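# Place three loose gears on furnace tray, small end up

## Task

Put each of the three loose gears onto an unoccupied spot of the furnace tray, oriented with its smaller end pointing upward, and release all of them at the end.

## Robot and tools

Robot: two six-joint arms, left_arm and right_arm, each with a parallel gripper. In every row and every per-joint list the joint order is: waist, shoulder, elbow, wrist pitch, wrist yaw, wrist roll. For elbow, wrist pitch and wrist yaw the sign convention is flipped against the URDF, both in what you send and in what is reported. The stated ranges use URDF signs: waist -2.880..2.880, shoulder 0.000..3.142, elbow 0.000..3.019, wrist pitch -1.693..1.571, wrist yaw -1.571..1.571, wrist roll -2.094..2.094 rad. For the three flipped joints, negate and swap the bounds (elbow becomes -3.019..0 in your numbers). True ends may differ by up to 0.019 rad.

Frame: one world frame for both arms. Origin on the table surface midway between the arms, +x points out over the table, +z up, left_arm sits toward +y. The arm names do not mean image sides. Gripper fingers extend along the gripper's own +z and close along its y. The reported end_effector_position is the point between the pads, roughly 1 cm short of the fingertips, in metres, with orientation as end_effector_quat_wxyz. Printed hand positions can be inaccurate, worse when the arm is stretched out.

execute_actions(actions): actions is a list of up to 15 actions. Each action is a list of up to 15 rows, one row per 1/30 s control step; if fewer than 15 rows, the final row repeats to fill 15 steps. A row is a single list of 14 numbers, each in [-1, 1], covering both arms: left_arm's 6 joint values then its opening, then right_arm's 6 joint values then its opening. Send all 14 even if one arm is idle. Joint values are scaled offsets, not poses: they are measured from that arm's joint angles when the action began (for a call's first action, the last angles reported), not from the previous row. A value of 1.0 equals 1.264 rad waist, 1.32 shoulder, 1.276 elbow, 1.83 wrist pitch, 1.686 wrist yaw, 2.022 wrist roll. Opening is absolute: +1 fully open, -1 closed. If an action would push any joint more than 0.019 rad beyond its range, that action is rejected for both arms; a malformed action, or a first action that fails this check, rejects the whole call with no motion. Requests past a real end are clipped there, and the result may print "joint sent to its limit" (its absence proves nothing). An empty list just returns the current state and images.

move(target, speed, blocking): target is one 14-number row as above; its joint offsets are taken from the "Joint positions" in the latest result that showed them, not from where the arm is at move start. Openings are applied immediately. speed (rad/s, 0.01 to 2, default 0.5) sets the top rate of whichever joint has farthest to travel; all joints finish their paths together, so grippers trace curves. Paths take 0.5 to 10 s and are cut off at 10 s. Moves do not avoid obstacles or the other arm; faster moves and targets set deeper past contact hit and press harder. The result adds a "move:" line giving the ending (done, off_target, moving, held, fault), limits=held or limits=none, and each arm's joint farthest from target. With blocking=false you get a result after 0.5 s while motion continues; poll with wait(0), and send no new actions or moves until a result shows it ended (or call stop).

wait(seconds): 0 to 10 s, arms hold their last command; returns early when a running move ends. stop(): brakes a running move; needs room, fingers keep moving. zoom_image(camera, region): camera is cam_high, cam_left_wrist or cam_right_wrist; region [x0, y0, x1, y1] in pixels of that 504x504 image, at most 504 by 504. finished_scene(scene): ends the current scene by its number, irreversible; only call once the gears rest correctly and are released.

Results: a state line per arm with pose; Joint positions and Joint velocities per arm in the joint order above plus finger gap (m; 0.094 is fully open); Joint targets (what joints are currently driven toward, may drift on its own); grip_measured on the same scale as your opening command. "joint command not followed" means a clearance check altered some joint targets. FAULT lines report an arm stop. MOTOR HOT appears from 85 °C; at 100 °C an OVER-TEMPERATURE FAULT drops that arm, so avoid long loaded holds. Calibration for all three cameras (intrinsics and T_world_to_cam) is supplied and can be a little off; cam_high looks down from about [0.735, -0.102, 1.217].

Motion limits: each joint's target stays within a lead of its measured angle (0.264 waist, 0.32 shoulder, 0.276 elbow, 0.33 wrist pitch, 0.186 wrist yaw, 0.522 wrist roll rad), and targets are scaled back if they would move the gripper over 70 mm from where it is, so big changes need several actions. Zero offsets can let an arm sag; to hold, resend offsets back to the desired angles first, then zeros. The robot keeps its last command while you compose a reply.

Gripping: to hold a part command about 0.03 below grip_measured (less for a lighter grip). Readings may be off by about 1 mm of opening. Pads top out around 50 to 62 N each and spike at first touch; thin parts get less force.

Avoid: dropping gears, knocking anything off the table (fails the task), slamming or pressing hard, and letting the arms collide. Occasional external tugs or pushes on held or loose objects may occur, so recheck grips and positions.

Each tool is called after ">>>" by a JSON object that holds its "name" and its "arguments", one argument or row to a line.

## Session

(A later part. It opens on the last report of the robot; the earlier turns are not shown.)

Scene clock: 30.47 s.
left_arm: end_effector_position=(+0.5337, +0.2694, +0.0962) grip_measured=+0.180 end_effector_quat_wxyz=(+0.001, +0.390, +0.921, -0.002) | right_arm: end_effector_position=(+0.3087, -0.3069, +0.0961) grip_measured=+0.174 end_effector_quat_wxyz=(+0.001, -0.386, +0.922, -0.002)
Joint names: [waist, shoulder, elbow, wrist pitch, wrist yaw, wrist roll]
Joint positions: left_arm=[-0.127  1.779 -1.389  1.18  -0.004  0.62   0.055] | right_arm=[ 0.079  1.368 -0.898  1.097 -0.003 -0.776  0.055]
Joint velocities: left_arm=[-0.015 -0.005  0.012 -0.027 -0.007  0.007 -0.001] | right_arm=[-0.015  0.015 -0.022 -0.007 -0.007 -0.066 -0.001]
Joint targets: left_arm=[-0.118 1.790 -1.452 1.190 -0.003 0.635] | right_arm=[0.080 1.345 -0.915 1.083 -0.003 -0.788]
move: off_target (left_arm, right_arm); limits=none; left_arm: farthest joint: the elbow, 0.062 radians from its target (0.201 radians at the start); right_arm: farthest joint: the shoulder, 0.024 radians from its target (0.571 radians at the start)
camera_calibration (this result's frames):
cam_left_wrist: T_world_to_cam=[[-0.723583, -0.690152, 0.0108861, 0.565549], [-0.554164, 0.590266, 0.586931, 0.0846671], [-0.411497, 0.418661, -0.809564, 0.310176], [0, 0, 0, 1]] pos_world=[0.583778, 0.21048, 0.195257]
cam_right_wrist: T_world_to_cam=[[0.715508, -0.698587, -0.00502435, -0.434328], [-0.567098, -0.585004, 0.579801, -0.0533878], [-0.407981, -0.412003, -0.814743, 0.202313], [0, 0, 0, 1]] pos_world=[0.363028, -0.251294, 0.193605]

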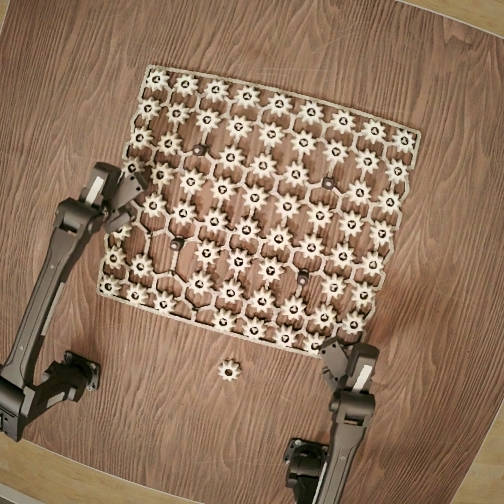

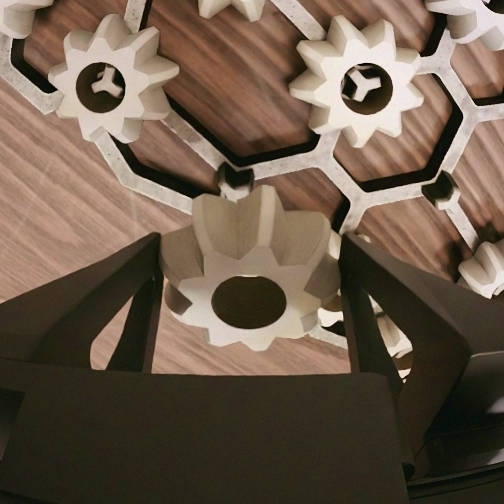

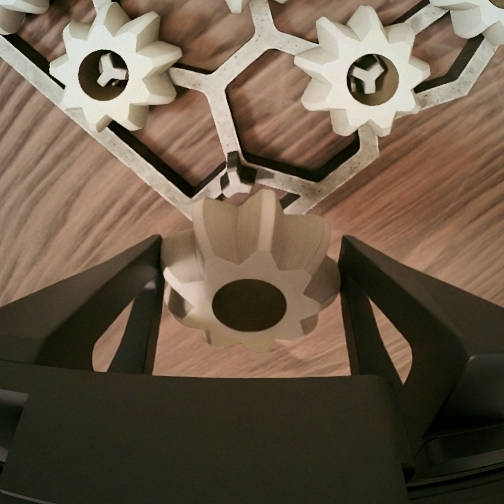

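>>> {"name": "zoom_image", "arguments": {
  "camera": "cam_right_wrist",
  "region": [190, 130, 290, 230]
}}

>>> {"name": "zoom_image", "arguments": {
  "camera": "cam_left_wrist",
  "region": [190, 130, 290, 230]
}}

Region (190, 130, 290, 230) of cam_right_wrist's 504x504 image, scaled by 5.040, with more detail than that image has.

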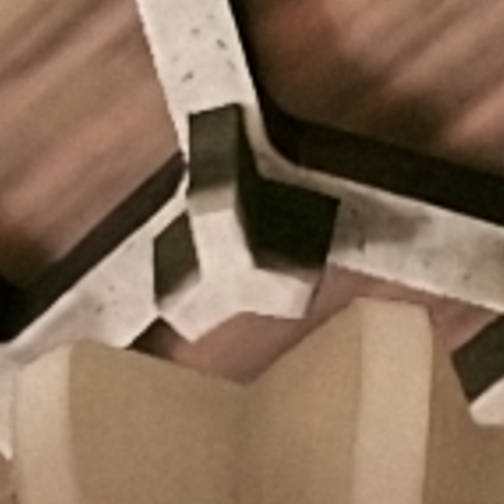

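Region (190, 130, 290, 230) of cam_left_wrist's 504x504 image, scaled by 5.040, with more detail than that image has.

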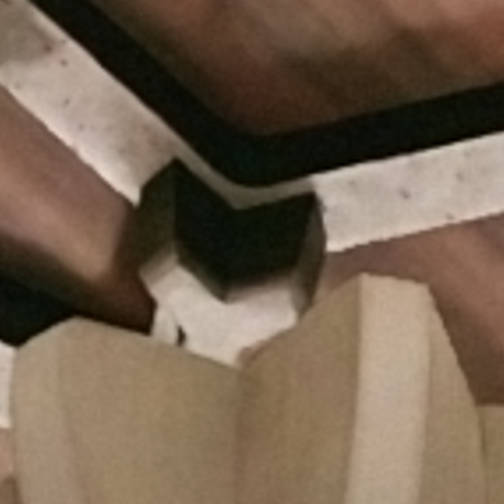

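>>> {"name": "move", "arguments": {
  "target": [0.0205,0.034,0.034,-0.048,0,0,0.135,0.017,0.035,0.041,-0.056,0,0,0.13],
  "speed": 0.15
}}

Scene clock: 34.73 s.
left_arm: end_effector_position=(+0.5301, +0.2779, +0.0589) grip_measured=+0.180 end_effector_quat_wxyz=(-0.006, +0.383, +0.924, -0.004) | right_arm: end_effector_position=(+0.2996, -0.3032, +0.0606) grip_measured=+0.174 end_effector_quat_wxyz=(-0.007, -0.392, +0.920, +0.001)
Joint names: [waist, shoulder, elbow, wrist pitch, wrist yaw, wrist roll]
Joint positions: left_arm=[-0.112  1.817 -1.336  1.104 -0.004  0.621  0.055] | right_arm=[ 0.09   1.409 -0.831  1.006 -0.003 -0.777  0.055]
Joint velocities: left_arm=[-0.005  0.005  0.007 -0.012 -0.007 -0.022  0.   ] | right_arm=[-0.005 -0.005  0.017  0.007  0.022 -0.037 -0.001]
Joint targets: left_arm=[-0.101 1.823 -1.346 1.092 -0.004 0.620] | right_arm=[0.100 1.415 -0.845 0.994 -0.003 -0.776]
move: done; limits=none; left_arm: farthest joint: the wrist pitch, 0.012 radians from its target (0.088 radians at the start); right_arm: farthest joint: the elbow, 0.015 radians from its target (0.052 radians at the start)
camera_calibration (this result's frames):
cam_left_wrist: T_world_to_cam=[[-0.713264, -0.700608, 0.0200881, 0.566068], [-0.55353, 0.580648, 0.597036, 0.10133], [-0.429953, 0.414725, -0.801963, 0.28537], [0, 0, 0, 1]] pos_world=[0.582541, 0.219405, 0.156987]
cam_right_wrist: T_world_to_cam=[[0.723529, -0.690082, -0.017112, -0.424492], [-0.550106, -0.591389, 0.589613, -0.0435003], [-0.417001, -0.417188, -0.807505, 0.171885], [0, 0, 0, 1]] pos_world=[0.354878, -0.246952, 0.157182]

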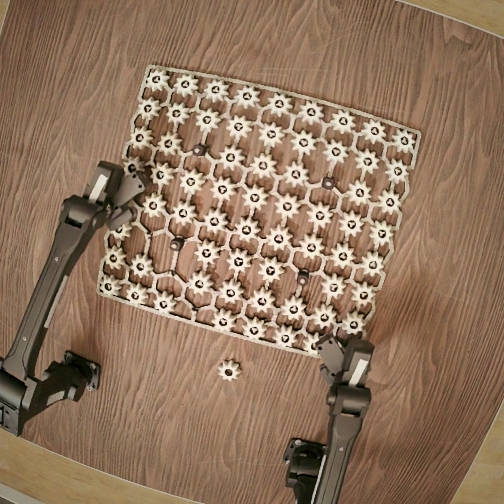

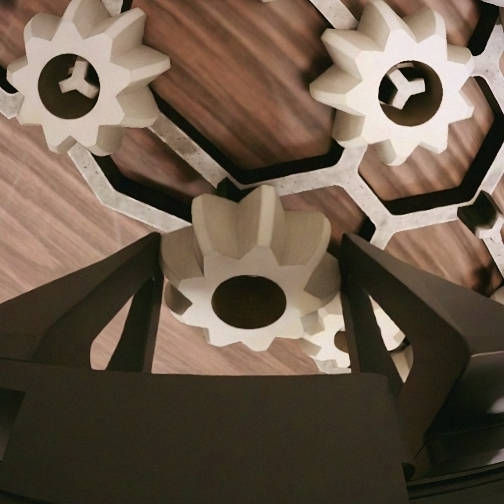

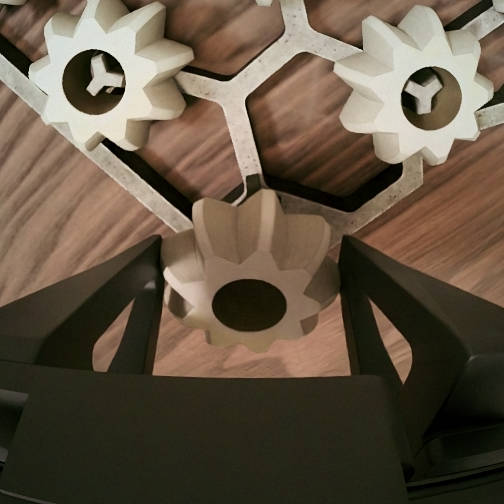

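>>> {"name": "execute_actions", "arguments": {
  "actions": [
    [[0,0,-0.015,-0.0066,0,0,0.135,0,0,-0.015,-0.0066,0,0,0.13],[0,0,-0.015,-0.0076,0,0,0.135,0,0,-0.015,-0.0076,0,0,0.13],[0,0,-0.015,-0.0086,0,0,0.135,0,0,-0.015,-0.0086,0,0,0.13],[0,0,-0.015,-0.0096,0,0,0.135,0,0,-0.015,-0.0096,0,0,0.13],[0,0,-0.015,-0.0106,0,0,0.135,0,0,-0.015,-0.0106,0,0,0.13],[0,0,-0.015,-0.0116,0,0,0.135,0,0,-0.015,-0.0116,0,0,0.13],[0,0,-0.015,-0.0126,0,0,0.135,0,0,-0.015,-0.0126,0,0,0.13],[0,0,-0.015,-0.0136,0,0,0.135,0,0,-0.015,-0.0136,0,0,0.13],[0,0,-0.015,-0.0142,0,0,0.135,0,0,-0.015,-0.0138,0,0,0.13]]
  ]
}}

>>> {"name": "wait", "arguments": {
  "seconds": 0.2
}}

Scene clock: 35.90 s.
left_arm: end_effector_position=(+0.5334, +0.2773, +0.0588) grip_measured=+0.180 end_effector_quat_wxyz=(+0.000, +0.383, +0.924, -0.002) | right_arm: end_effector_position=(+0.3026, -0.3031, +0.0606) grip_measured=+0.174 end_effector_quat_wxyz=(-0.001, -0.392, +0.920, -0.001)
Joint names: [waist, shoulder, elbow, wrist pitch, wrist yaw, wrist roll]
Joint positions: left_arm=[-0.112  1.817 -1.336  1.091 -0.004  0.621  0.055] | right_arm=[ 0.09   1.409 -0.831  0.994 -0.003 -0.777  0.055]
Joint velocities: left_arm=[ 0.005 -0.005  0.007  0.007 -0.037 -0.066  0.   ] | right_arm=[ 0.005 -0.005  0.007  0.007 -0.037 -0.022 -0.   ]
Joint targets: left_arm=[-0.112 1.817 -1.355 1.078 -0.004 0.621] | right_arm=[0.090 1.409 -0.850 0.981 -0.003 -0.777]
camera_calibration (this result's frames):
cam_left_wrist: T_world_to_cam=[[-0.713476, -0.700572, 0.0122317, 0.568566], [-0.561336, 0.581949, 0.588418, 0.107761], [-0.419348, 0.412957, -0.808464, 0.282181], [0, 0, 0, 1]] pos_world=[0.584481, 0.219082, 0.15777]
cam_right_wrist: T_world_to_cam=[[0.723685, -0.690078, -0.00851656, -0.427173], [-0.557258, -0.591588, 0.582655, -0.0392605], [-0.407116, -0.416913, -0.812675, 0.170556], [0, 0, 0, 1]] pos_world=[0.356696, -0.246901, 0.157844]

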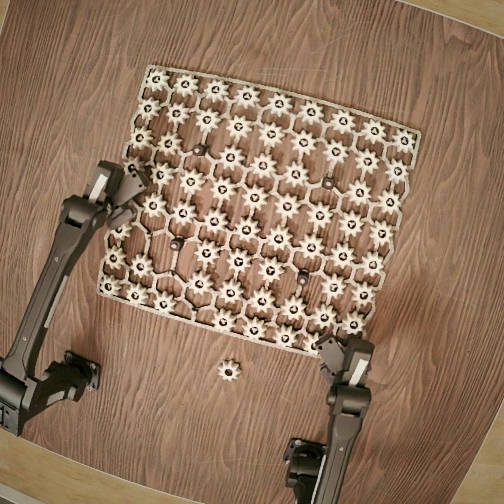

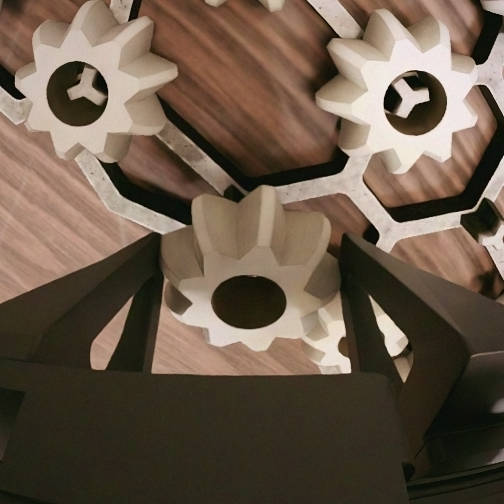

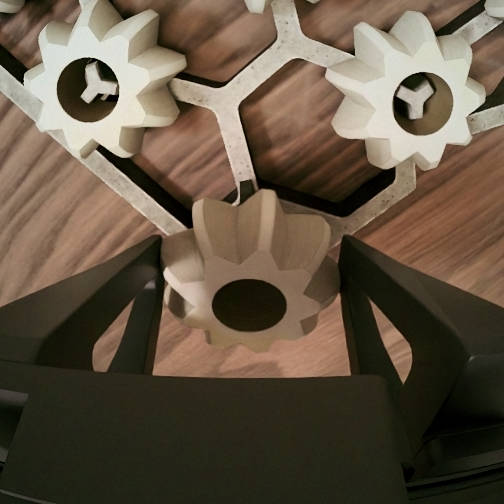

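Scene clock: 36.10 s.
left_arm: end_effector_position=(+0.5334, +0.2773, +0.0588) grip_measured=+0.180 end_effector_quat_wxyz=(+0.000, +0.383, +0.924, -0.002) | right_arm: end_effector_position=(+0.3026, -0.3031, +0.0606) grip_measured=+0.174 end_effector_quat_wxyz=(-0.001, -0.392, +0.920, -0.001)
Joint names: [waist, shoulder, elbow, wrist pitch, wrist yaw, wrist roll]
Joint positions: left_arm=[-0.112  1.817 -1.336  1.091 -0.004  0.621  0.055] | right_arm=[ 0.09   1.409 -0.831  0.994 -0.003 -0.777  0.055]
Joint velocities: left_arm=[ 0.005 -0.005  0.002  0.012  0.051  0.051  0.001] | right_arm=[-0.005  0.005  0.007  0.017  0.022 -0.007  0.   ]
Joint targets: left_arm=[-0.112 1.817 -1.355 1.078 -0.004 0.621] | right_arm=[0.090 1.409 -0.850 0.981 -0.003 -0.777]
wait: 0.20 s; at rest by 0.17 s
camera_calibration (this result's frames):
cam_left_wrist: T_world_to_cam=[[-0.713476, -0.700572, 0.0122317, 0.568566], [-0.561336, 0.581949, 0.588418, 0.107761], [-0.419348, 0.412957, -0.808464, 0.282181], [0, 0, 0, 1]] pos_world=[0.584481, 0.219082, 0.15777]
cam_right_wrist: T_world_to_cam=[[0.723685, -0.690078, -0.00851656, -0.427173], [-0.557258, -0.591588, 0.582655, -0.0392605], [-0.407116, -0.416913, -0.812675, 0.170556], [0, 0, 0, 1]] pos_world=[0.356696, -0.246901, 0.157844]

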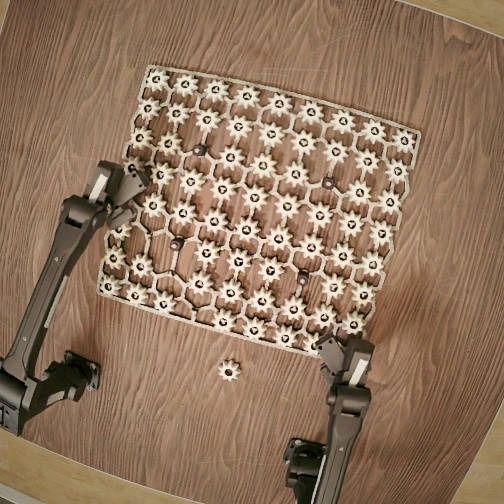

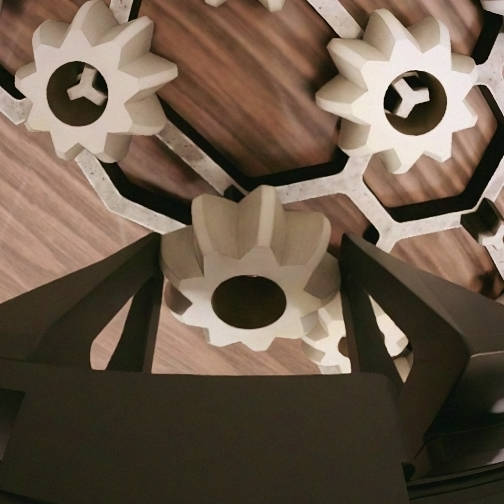

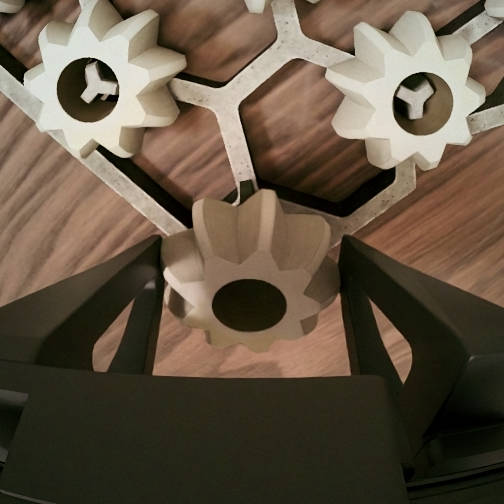

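>>> {"name": "zoom_image", "arguments": {
  "camera": "cam_left_wrist",
  "region": [20, 30, 500, 190]
}}

>>> {"name": "zoom_image", "arguments": {
  "camera": "cam_right_wrist",
  "region": [20, 30, 500, 190]
}}

Region (20, 30, 500, 190) of cam_left_wrist's 504x504 image, scaled by 1.050, with more detail than that image has.

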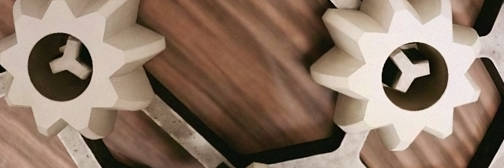

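Region (20, 30, 500, 190) of cam_right_wrist's 504x504 image, scaled by 1.050, with more detail than that image has.

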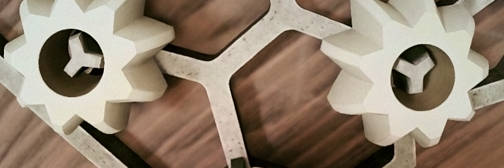

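>>> {"name": "execute_actions", "arguments": {
  "actions": [
    [[0.003,0,-0.015,-0.007,0,0,0.135,0,0.004,-0.014,-0.007,0,0,0.13],[0.005,0,-0.015,-0.007,0,0,0.135,0,0.007,-0.012,-0.009,0,0,0.13],[0.006,0,-0.015,-0.0075,0,0,0.135,0,0.009,-0.010,-0.011,0,0,0.13],[0.007,0,-0.015,-0.008,0,0,0.135,0,0.011,-0.008,-0.013,0,0,0.13],[0.0075,0,-0.015,-0.008,0,0,0.135,0,0.013,-0.007,-0.015,0,0,0.13],[0.008,0,-0.015,-0.0085,0,0,0.135,0,0.015,-0.005,-0.017,0,0,0.13],[0.0085,0,-0.015,-0.009,0,0,0.135,0,0.017,-0.004,-0.020,0,0,0.13],[0.009,0,-0.015,-0.009,0,0,0.135,0,0.019,-0.002,-0.022,0,0,0.13],[0.0095,0,-0.015,-0.0095,0,0,0.135,0,0.021,-0.001,-0.024,0,0,0.13],[0.010,0,-0.015,-0.010,0,0,0.135,0,0.023,0.001,-0.026,0,0,0.13],[0.0105,0,-0.015,-0.010,0,0,0.135,0,0.025,0.002,-0.028,0,0,0.13],[0.0105,0,-0.015,-0.010,0,0,0.135,0,0.027,0.004,-0.031,0,0,0.13],[0.0105,0,-0.015,-0.010,0,0,0.135,0,0.029,0.005,-0.033,0,0,0.13],[0.0105,0,-0.015,-0.010,0,0,0.135,0,0.031,0.007,-0.035,0,0,0.13],[0.0105,0,-0.015,-0.010,0,0,0.135,0,0.033,0.008,-0.037,0,0,0.13]]
  ]
}}

>>> {"name": "wait", "arguments": {
  "seconds": 0.3
}}

Scene clock: 40.40 s.
left_arm: end_effector_position=(+0.5347, +0.2771, +0.0588) grip_measured=+0.180 end_effector_quat_wxyz=(+0.003, +0.383, +0.924, -0.002) | right_arm: end_effector_position=(+0.3026, -0.3031, +0.0442) grip_measured=+0.174 end_effector_quat_wxyz=(-0.003, -0.392, +0.920, -0.001)
Joint names: [waist, shoulder, elbow, wrist pitch, wrist yaw, wrist roll]
Joint positions: left_arm=[-0.112  1.817 -1.336  1.086 -0.004  0.621  0.055] | right_arm=[ 0.09   1.44  -0.811  0.947 -0.003 -0.777  0.055]
Joint velocities: left_arm=[ 0.005 -0.015  0.012  0.012 -0.051 -0.007  0.001] | right_arm=[-0.015  0.083  0.056 -0.1   -0.051 -0.051 -0.   ]
Joint targets: left_arm=[-0.099 1.817 -1.355 1.073 -0.004 0.621] | right_arm=[0.090 1.453 -0.821 0.926 -0.003 -0.777]
camera_calibration (this result's frames):
cam_left_wrist: T_world_to_cam=[[-0.713533, -0.700563, 0.00908847, 0.569551], [-0.564427, 0.582465, 0.584942, 0.110327], [-0.415082, 0.412245, -0.811024, 0.280882], [0, 0, 0, 1]] pos_world=[0.585254, 0.218953, 0.158091]
cam_right_wrist: T_world_to_cam=[[0.723648, -0.690079, -0.0112028, -0.427188], [-0.555032, -0.591526, 0.584839, -0.030423], [-0.410212, -0.416999, -0.811072, 0.15803], [0, 0, 0, 1]] pos_world=[0.357073, -0.246891, 0.141181]

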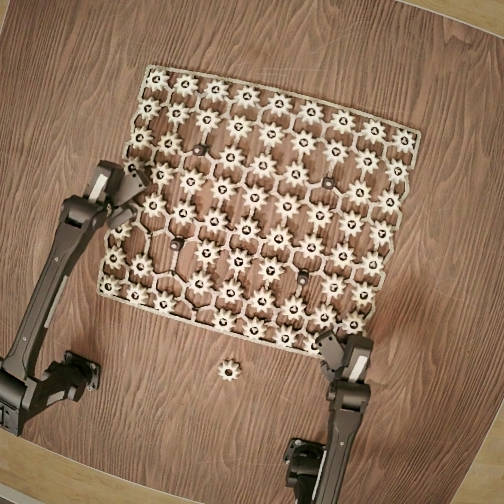

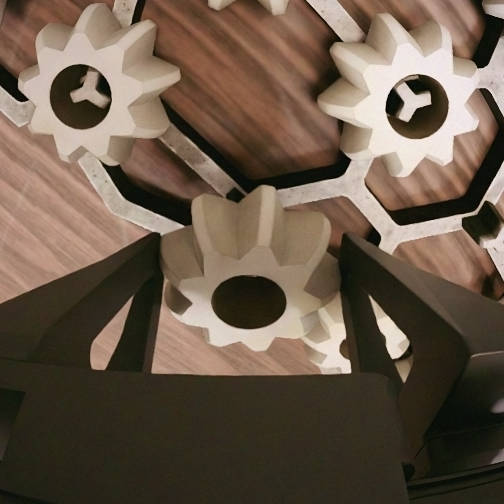

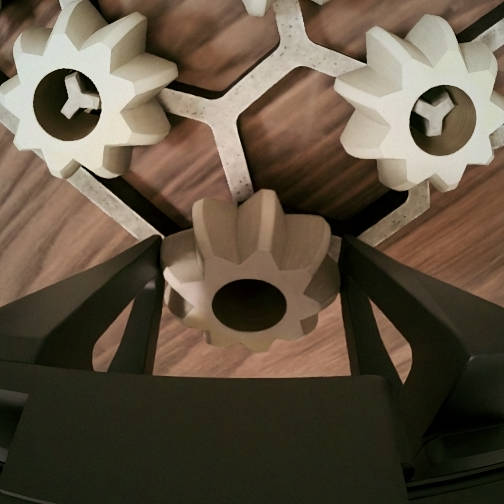

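Scene clock: 40.70 s.
left_arm: end_effector_position=(+0.5347, +0.2771, +0.0588) grip_measured=+0.180 end_effector_quat_wxyz=(+0.003, +0.383, +0.924, -0.002) | right_arm: end_effector_position=(+0.3019, -0.3031, +0.0405) grip_measured=+0.174 end_effector_quat_wxyz=(-0.005, -0.392, +0.920, -0.000)
Joint names: [waist, shoulder, elbow, wrist pitch, wrist yaw, wrist roll]
Joint positions: left_arm=[-0.112  1.817 -1.336  1.086 -0.004  0.621  0.055] | right_arm=[ 0.09   1.448 -0.807  0.939 -0.003 -0.777  0.055]
Joint velocities: left_arm=[-0.015 -0.005  0.012 -0.007 -0.037 -0.066 -0.   ] | right_arm=[-0.005  0.005 -0.017 -0.017  0.051 -0.051  0.   ]
Joint targets: left_arm=[-0.099 1.817 -1.355 1.073 -0.004 0.621] | right_arm=[0.090 1.453 -0.821 0.926 -0.003 -0.777]
wait: 0.30 s; no rest
camera_calibration (this result's frames):
cam_left_wrist: T_world_to_cam=[[-0.713533, -0.700563, 0.00908847, 0.569551], [-0.564427, 0.582465, 0.584942, 0.110327], [-0.415082, 0.412245, -0.811024, 0.280882], [0, 0, 0, 1]] pos_world=[0.585254, 0.218953, 0.158091]
cam_right_wrist: T_world_to_cam=[[0.723605, -0.69008, -0.0136203, -0.426659], [-0.553022, -0.59147, 0.586797, -0.0293275], [-0.412993, -0.417077, -0.80962, 0.155548], [0, 0, 0, 1]] pos_world=[0.356754, -0.246899, 0.137333]

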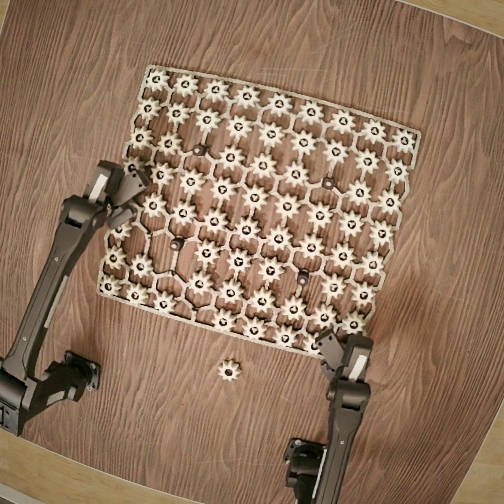

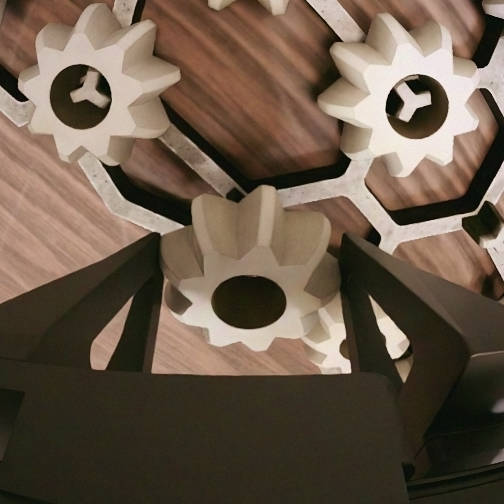

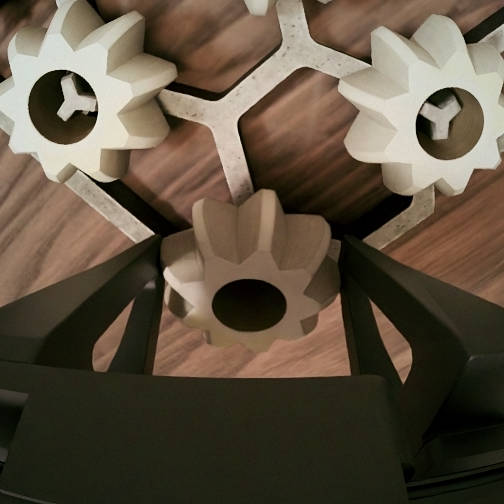

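>>> {"name": "execute_actions", "arguments": {
  "actions": [
    [[0.010,0,-0.015,-0.007,0,0,0.135,0,0.004,-0.011,-0.007,0,0,0.13],[0.0105,0,-0.015,-0.007,0,0,0.135,0,0.006,-0.010,-0.009,0,0,0.13],[0.011,0,-0.015,-0.007,0,0,0.135,0,0.007,-0.009,-0.012,0,0,0.13],[0.0113,0,-0.015,-0.007,0,0,0.135,0,0.009,-0.007,-0.014,0,0,0.13],[0.0116,0,-0.015,-0.007,0,0,0.135,0,0.010,-0.006,-0.016,0,0,0.13],[0.0119,0,-0.015,-0.007,0,0,0.135,0,0.012,-0.005,-0.019,0,0,0.13],[0.0122,0,-0.015,-0.007,0,0,0.135,0,0.013,-0.003,-0.021,0,0,0.13],[0.0125,0,-0.015,-0.007,0,0,0.135,0,0.015,-0.002,-0.023,0,0,0.13],[0.0128,0,-0.015,-0.007,0,0,0.135,0,0.016,-0.001,-0.026,0,0,0.13],[0.013,0,-0.015,-0.007,0,0,0.135,0,0.018,0.001,-0.028,0,0,0.13],[0.013,0,-0.015,-0.007,0,0,0.135,0,0.019,0.002,-0.030,0,0,0.13],[0.013,0,-0.015,-0.007,0,0,0.135,0,0.020,0.003,-0.033,0,0,0.13],[0.013,0,-0.015,-0.007,0,0,0.135,0,0.021,0.005,-0.035,0,0,0.13],[0.013,0,-0.015,-0.007,0,0,0.135,0,0.022,0.006,-0.037,0,0,0.13],[0.013,0,-0.015,-0.007,0,0,0.135,0,0.023,0.007,-0.039,0,0,0.13]]
  ]
}}

>>> {"name": "wait", "arguments": {
  "seconds": 0.3
}}

Scene clock: 42.17 s.
left_arm: end_effector_position=(+0.5349, +0.2787, +0.0588) grip_measured=+0.180 end_effector_quat_wxyz=(+0.003, +0.381, +0.924, -0.002) | right_arm: end_effector_position=(+0.3037, -0.3031, +0.0282) grip_measured=+0.174 end_effector_quat_wxyz=(+0.001, -0.392, +0.920, -0.002)
Joint names: [waist, shoulder, elbow, wrist pitch, wrist yaw, wrist roll]
Joint positions: left_arm=[-0.109  1.817 -1.336  1.086 -0.004  0.621  0.055] | right_arm=[ 0.09   1.468 -0.789  0.888 -0.003 -0.777  0.055]
Joint velocities: left_arm=[ 0.005 -0.005 -0.002 -0.007 -0.125  0.022  0.   ] | right_arm=[ 0.005  0.054  0.066 -0.1   -0.066  0.007  0.001]
Joint targets: left_arm=[-0.096 1.817 -1.355 1.073 -0.004 0.621] | right_arm=[0.090 1.478 -0.798 0.867 -0.003 -0.777]
camera_calibration (this result's frames):
cam_left_wrist: T_world_to_cam=[[-0.711391, -0.702737, 0.00908847, 0.570295], [-0.566202, 0.58074, 0.584942, 0.110994], [-0.416338, 0.410977, -0.811024, 0.281372], [0, 0, 0, 1]] pos_world=[0.585694, 0.220672, 0.158091]
cam_right_wrist: T_world_to_cam=[[0.723719, -0.690077, -0.00502425, -0.428367], [-0.560139, -0.591668, 0.579804, -0.0188101], [-0.403082, -0.416801, -0.81474, 0.1436], [0, 0, 0, 1]] pos_world=[0.357363, -0.246883, 0.125751]

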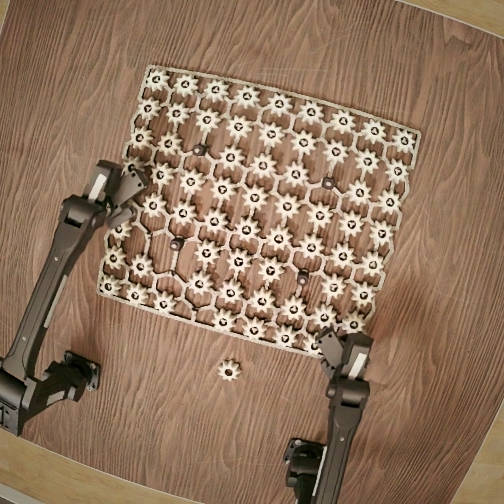

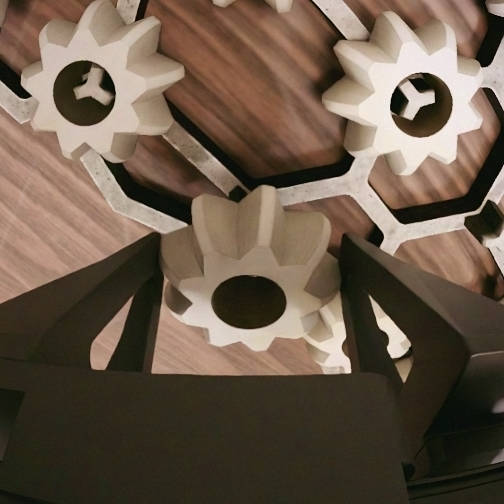

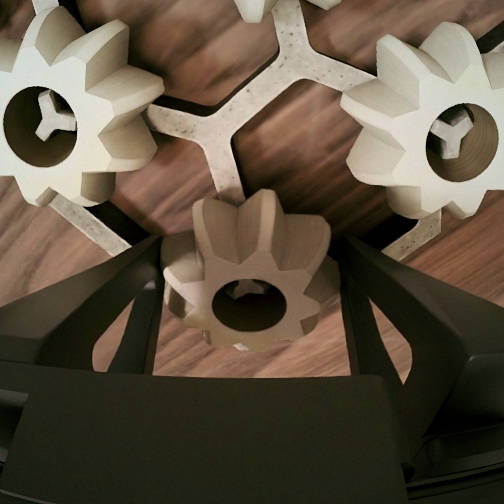

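Scene clock: 42.47 s.
left_arm: end_effector_position=(+0.5350, +0.2789, +0.0588) grip_measured=+0.180 end_effector_quat_wxyz=(+0.003, +0.381, +0.924, -0.002) | right_arm: end_effector_position=(+0.3037, -0.3030, +0.0272) grip_measured=+0.174 end_effector_quat_wxyz=(+0.001, -0.392, +0.920, -0.002)
Joint names: [waist, shoulder, elbow, wrist pitch, wrist yaw, wrist roll]
Joint positions: left_arm=[-0.109  1.817 -1.336  1.086 -0.004  0.621  0.055] | right_arm=[ 0.09   1.47  -0.787  0.884 -0.003 -0.777  0.055]
Joint velocities: left_arm=[ 0.005 -0.015  0.007  0.007  0.051  0.007  0.   ] | right_arm=[ 0.005 -0.005  0.002  0.017 -0.007 -0.022  0.001]
Joint targets: left_arm=[-0.095 1.817 -1.355 1.073 -0.004 0.621] | right_arm=[0.090 1.478 -0.798 0.867 -0.003 -0.777]
wait: 0.30 s; at rest by 0.20 s
camera_calibration (this result's frames):
cam_left_wrist: T_world_to_cam=[[-0.711123, -0.703009, 0.00908847, 0.570388], [-0.566423, 0.580524, 0.584942, 0.111078], [-0.416495, 0.410818, -0.811024, 0.281433], [0, 0, 0, 1]] pos_world=[0.585748, 0.220887, 0.158091]
cam_right_wrist: T_world_to_cam=[[0.723722, -0.690074, -0.00502643, -0.428325], [-0.560353, -0.591896, 0.579365, -0.0181418], [-0.402779, -0.416482, -0.815053, 0.142765], [0, 0, 0, 1]] pos_world=[0.357325, -0.246855, 0.124718]

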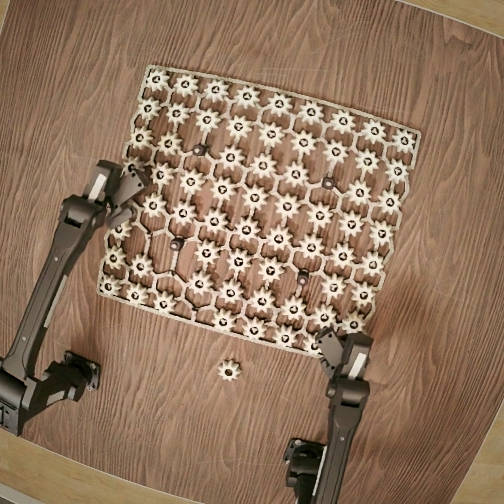

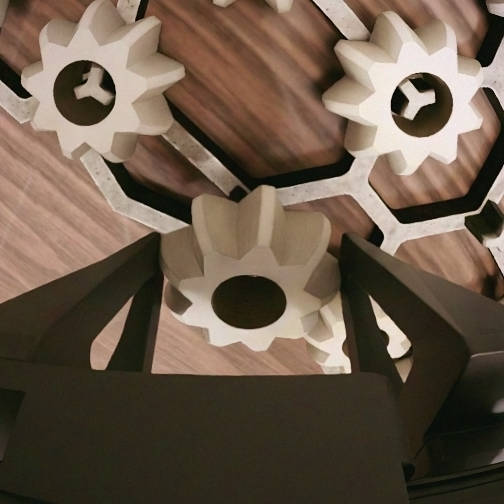

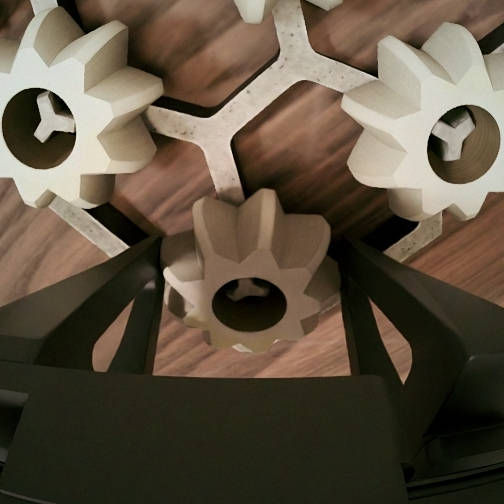

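>>> {"name": "execute_actions", "arguments": {
  "actions": [
    [[0,0.004,-0.014,-0.007,0,0,0.135,0,0.006,-0.009,-0.005,0,0,0.13],[0,0.006,-0.012,-0.008,0,0,0.135,0,0.007,-0.009,-0.005,0,0,0.13],[0,0.008,-0.011,-0.009,0,0,0.135,0,0.007,-0.009,-0.005,0,0,0.13],[0,0.009,-0.010,-0.011,0,0,0.135,0,0.008,-0.009,-0.005,0,0,0.13],[0,0.010,-0.009,-0.012,0,0,0.135,0,0.008,-0.009,-0.005,0,0,0.13],[0,0.011,-0.008,-0.014,0,0,0.135,0,0.009,-0.009,-0.005,0,0,0.13],[0,0.012,-0.007,-0.015,0,0,0.135,0,0.009,-0.009,-0.005,0,0,0.13],[0,0.013,-0.006,-0.017,0,0,0.135,0,0.010,-0.009,-0.005,0,0,0.13],[0,0.015,-0.005,-0.018,0,0,0.135,0,0.010,-0.009,-0.005,0,0,0.13],[0,0.016,-0.004,-0.020,0,0,0.135,0,0.011,-0.009,-0.005,0,0,0.13],[0,0.017,-0.003,-0.021,0,0,0.135,0,0.011,-0.009,-0.005,0,0,0.13],[0,0.018,-0.002,-0.023,0,0,0.135,0,0.011,-0.009,-0.005,0,0,0.13],[0,0.019,-0.001,-0.024,0,0,0.135,0,0.011,-0.009,-0.005,0,0,0.13],[0,0.020,0.000,-0.026,0,0,0.135,0,0.011,-0.009,-0.005,0,0,0.13],[0,0.021,0.001,-0.027,0,0,0.135,0,0.011,-0.009,-0.005,0,0,0.13]]
  ]
}}

>>> {"name": "wait", "arguments": {
  "seconds": 0.4
}}

Scene clock: 43.77 s.
left_arm: end_effector_position=(+0.5400, +0.2781, +0.0516) grip_measured=+0.180 end_effector_quat_wxyz=(+0.011, +0.381, +0.924, +0.000) | right_arm: end_effector_position=(+0.3037, -0.3030, +0.0270) grip_measured=+0.174 end_effector_quat_wxyz=(+0.001, -0.392, +0.920, -0.002)
Joint names: [waist, shoulder, elbow, wrist pitch, wrist yaw, wrist roll]
Joint positions: left_arm=[-0.109  1.828 -1.332  1.053 -0.004  0.621  0.055] | right_arm=[ 0.09   1.471 -0.787  0.884 -0.003 -0.777  0.055]
Joint velocities: left_arm=[ 0.005  0.044  0.051 -0.061  0.022  0.007 -0.   ] | right_arm=[ 0.005 -0.005  0.022  0.012  0.022 -0.081  0.001]
Joint targets: left_arm=[-0.109 1.844 -1.335 1.036 -0.004 0.621] | right_arm=[0.090 1.485 -0.799 0.875 -0.003 -0.777]
camera_calibration (this result's frames):
cam_left_wrist: T_world_to_cam=[[-0.711192, -0.702997, -0.000566993, 0.574025], [-0.575806, 0.582055, 0.574159, 0.12385], [-0.403303, 0.408664, -0.818743, 0.27194], [0, 0, 0, 1]] pos_world=[0.58923, 0.220318, 0.151865]
cam_right_wrist: T_world_to_cam=[[0.72372, -0.690074, -0.00529508, -0.42829], [-0.560132, -0.59189, 0.579584, -0.0181636], [-0.40309, -0.416491, -0.814895, 0.142734], [0, 0, 0, 1]] pos_world=[0.357323, -0.246855, 0.124573]

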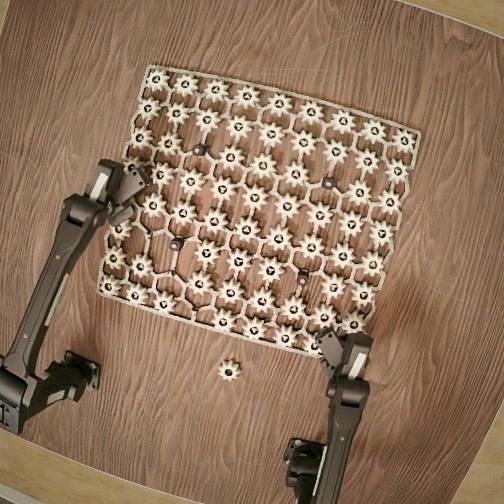

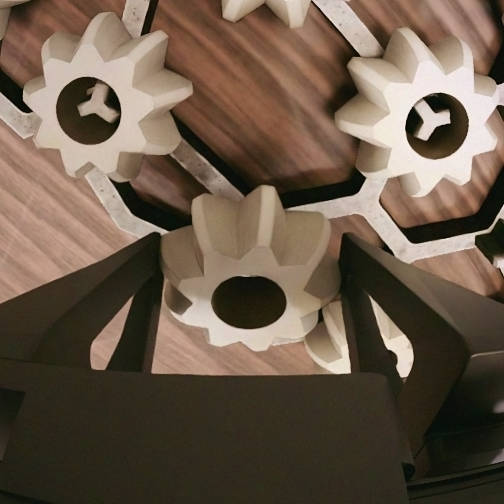

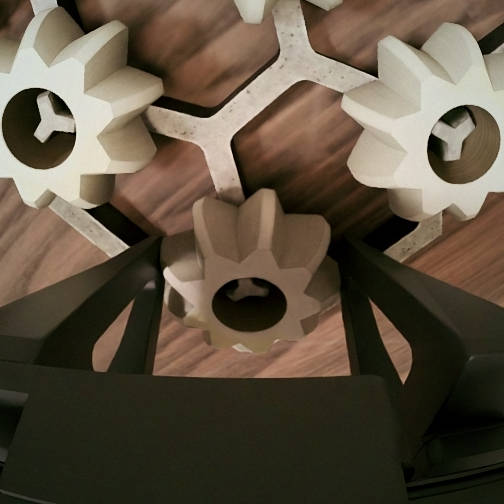

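Scene clock: 44.17 s.
left_arm: end_effector_position=(+0.5377, +0.2784, +0.0454) grip_measured=+0.180 end_effector_quat_wxyz=(+0.006, +0.381, +0.924, -0.001) | right_arm: end_effector_position=(+0.3037, -0.3030, +0.0270) grip_measured=+0.174 end_effector_quat_wxyz=(+0.001, -0.392, +0.920, -0.002)
Joint names: [waist, shoulder, elbow, wrist pitch, wrist yaw, wrist roll]
Joint positions: left_arm=[-0.109  1.837 -1.326  1.049 -0.004  0.621  0.055] | right_arm=[ 0.09   1.471 -0.787  0.884 -0.003 -0.777  0.055]
Joint velocities: left_arm=[-0.005  0.005 -0.012 -0.002  0.022 -0.051 -0.   ] | right_arm=[ 0.005 -0.015  0.002  0.002  0.037  0.007 -0.001]
Joint targets: left_arm=[-0.109 1.845 -1.335 1.036 -0.004 0.621] | right_arm=[0.090 1.485 -0.799 0.875 -0.003 -0.777]
wait: 0.40 s; at rest by 0.33 s
camera_calibration (this result's frames):
cam_left_wrist: T_world_to_cam=[[-0.711165, -0.703002, 0.00572043, 0.572324], [-0.569716, 0.581061, 0.581198, 0.122555], [-0.411907, 0.410069, -0.813742, 0.26972], [0, 0, 0, 1]] pos_world=[0.587938, 0.220529, 0.14498]
cam_right_wrist: T_world_to_cam=[[0.72372, -0.690074, -0.00529508, -0.42829], [-0.560132, -0.59189, 0.579584, -0.0181636], [-0.40309, -0.416491, -0.814895, 0.142734], [0, 0, 0, 1]] pos_world=[0.357323, -0.246855, 0.124573]

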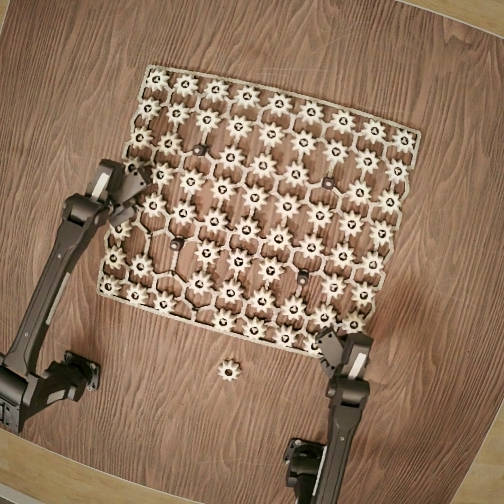

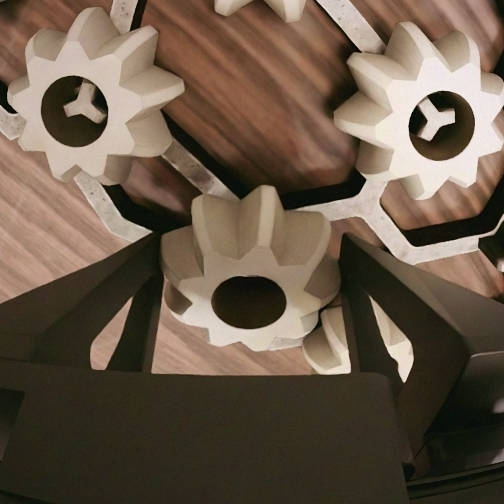

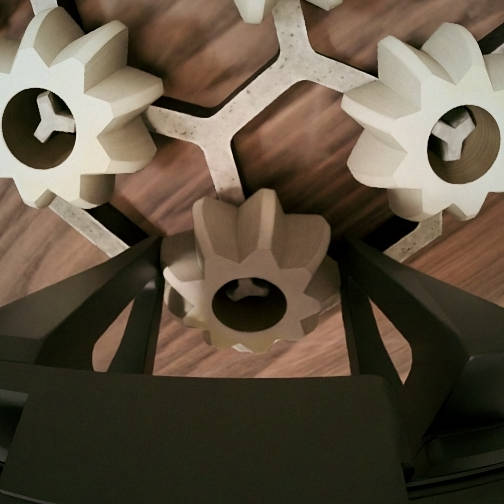

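>>> {"name": "execute_actions", "arguments": {
  "actions": [
    [[0,0,-0.012,0.002,0,0,0.135,0,0.011,-0.009,-0.003,0,0,0.13],[0,0,-0.012,0.004,0,0,0.135,0,0.012,-0.009,-0.003,0,0,0.13],[0,0,-0.012,0.005,0,0,0.135,0,0.013,-0.009,-0.003,0,0,0.13],[0,0,-0.012,0.006,0,0,0.135,0,0.014,-0.009,-0.003,0,0,0.13],[0,0,-0.012,0.007,0,0,0.135,0,0.015,-0.009,-0.003,0,0,0.13],[0,0,-0.012,0.008,0,0,0.135,0,0.016,-0.009,-0.003,0,0,0.13],[0,0,-0.012,0.009,0,0,0.135,0,0.017,-0.009,-0.003,0,0,0.13],[0,0,-0.012,0.010,0,0,0.135,0,0.018,-0.009,-0.003,0,0,0.13],[0,0,-0.012,0.0108,0,0,0.135,0,0.019,-0.009,-0.003,0,0,0.13],[0,0,-0.012,0.0115,0,0,0.135,0,0.019,-0.009,-0.003,0,0,0.13]]
  ]
}}

>>> {"name": "wait", "arguments": {
  "seconds": 0.2
}}

Scene clock: 47.37 s.
left_arm: end_effector_position=(+0.5352, +0.2788, +0.0454) grip_measured=+0.180 end_effector_quat_wxyz=(+0.001, +0.381, +0.924, -0.002) | right_arm: end_effector_position=(+0.3036, -0.3030, +0.0268) grip_measured=+0.174 end_effector_quat_wxyz=(+0.001, -0.392, +0.920, -0.002)
Joint names: [waist, shoulder, elbow, wrist pitch, wrist yaw, wrist roll]
Joint positions: left_arm=[-0.109  1.837 -1.326  1.06  -0.004  0.621  0.055] | right_arm=[ 0.09   1.471 -0.787  0.884 -0.003 -0.777  0.055]
Joint velocities: left_arm=[-0.024 -0.005  0.012  0.032 -0.022  0.007 -0.001] | right_arm=[-0.005  0.005 -0.002 -0.007  0.007  0.095  0.001]
Joint targets: left_arm=[-0.109 1.837 -1.341 1.070 -0.004 0.621] | right_arm=[0.090 1.496 -0.799 0.878 -0.003 -0.777]
camera_calibration (this result's frames):
cam_left_wrist: T_world_to_cam=[[-0.711076, -0.703016, 0.0117827, 0.570514], [-0.563774, 0.580091, 0.587923, 0.117685], [-0.420154, 0.411415, -0.808831, 0.272329], [0, 0, 0, 1]] pos_world=[0.586447, 0.220772, 0.144356]
cam_right_wrist: T_world_to_cam=[[0.723715, -0.690074, -0.00583237, -0.42822], [-0.55969, -0.591877, 0.580024, -0.018207], [-0.403712, -0.416508, -0.814578, 0.142673], [0, 0, 0, 1]] pos_world=[0.357318, -0.246855, 0.124281]

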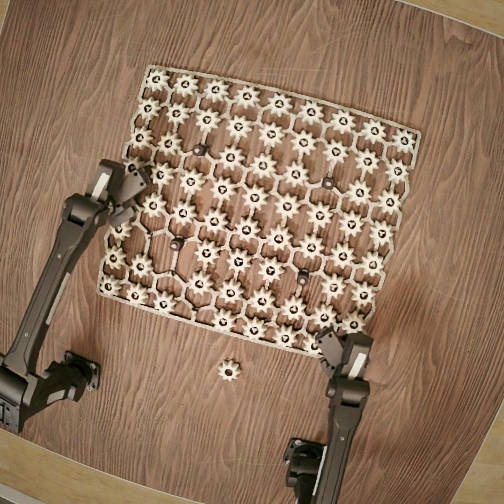

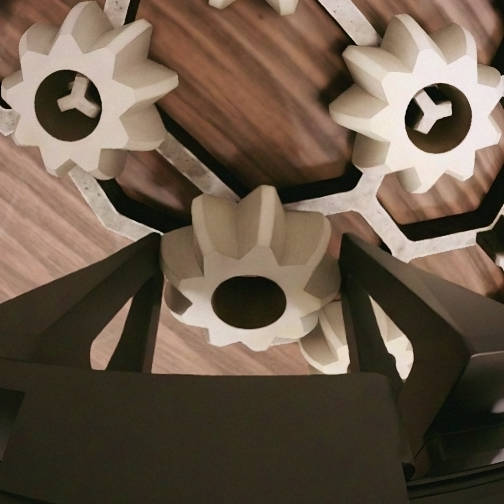

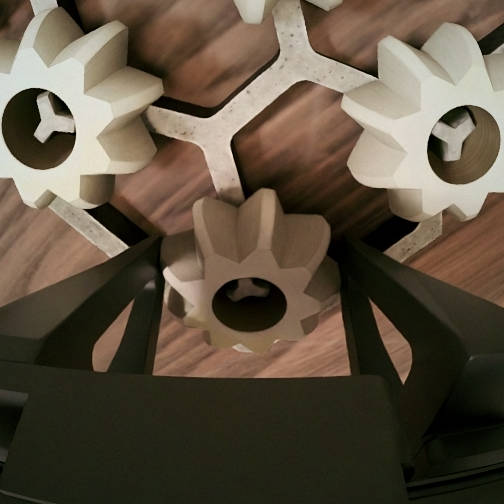

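Scene clock: 47.57 s.
left_arm: end_effector_position=(+0.5352, +0.2788, +0.0454) grip_measured=+0.180 end_effector_quat_wxyz=(+0.001, +0.381, +0.924, -0.002) | right_arm: end_effector_position=(+0.3036, -0.3030, +0.0268) grip_measured=+0.174 end_effector_quat_wxyz=(+0.001, -0.392, +0.920, -0.002)
Joint names: [waist, shoulder, elbow, wrist pitch, wrist yaw, wrist roll]
Joint positions: left_arm=[-0.109  1.837 -1.326  1.06  -0.004  0.621  0.055] | right_arm=[ 0.09   1.471 -0.787  0.884 -0.003 -0.777  0.055]
Joint velocities: left_arm=[-0.005 -0.005 -0.002 -0.012 -0.007  0.007 -0.   ] | right_arm=[-0.005  0.005 -0.017  0.007  0.007  0.007  0.   ]
Joint targets: left_arm=[-0.109 1.837 -1.341 1.070 -0.004 0.621] | right_arm=[0.090 1.496 -0.799 0.878 -0.003 -0.777]
wait: 0.20 s; at rest by 0.17 s
camera_calibration (this result's frames):
cam_left_wrist: T_world_to_cam=[[-0.711076, -0.703016, 0.0117827, 0.570514], [-0.563774, 0.580091, 0.587923, 0.117685], [-0.420154, 0.411415, -0.808831, 0.272329], [0, 0, 0, 1]] pos_world=[0.586447, 0.220772, 0.144356]
cam_right_wrist: T_world_to_cam=[[0.723715, -0.690074, -0.00583237, -0.42822], [-0.55969, -0.591877, 0.580024, -0.018207], [-0.403712, -0.416508, -0.814578, 0.142673], [0, 0, 0, 1]] pos_world=[0.357318, -0.246855, 0.124281]

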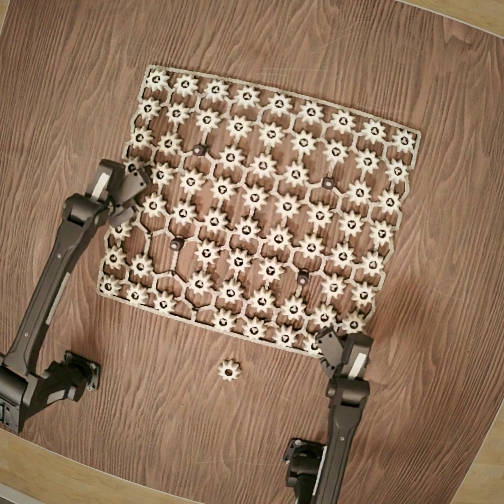

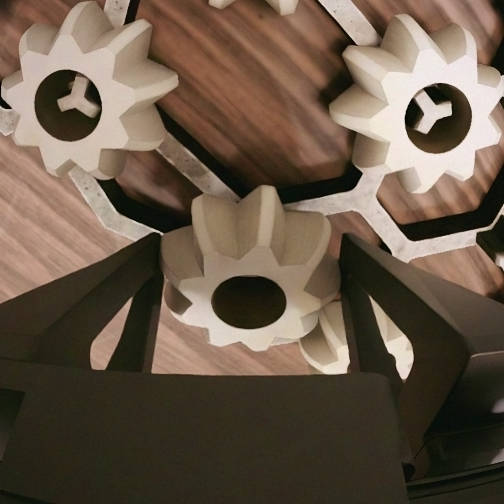

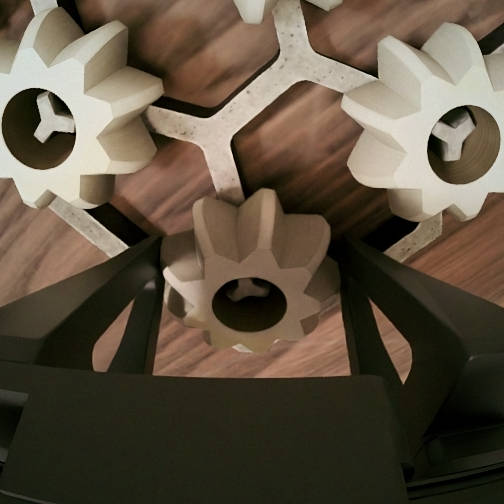

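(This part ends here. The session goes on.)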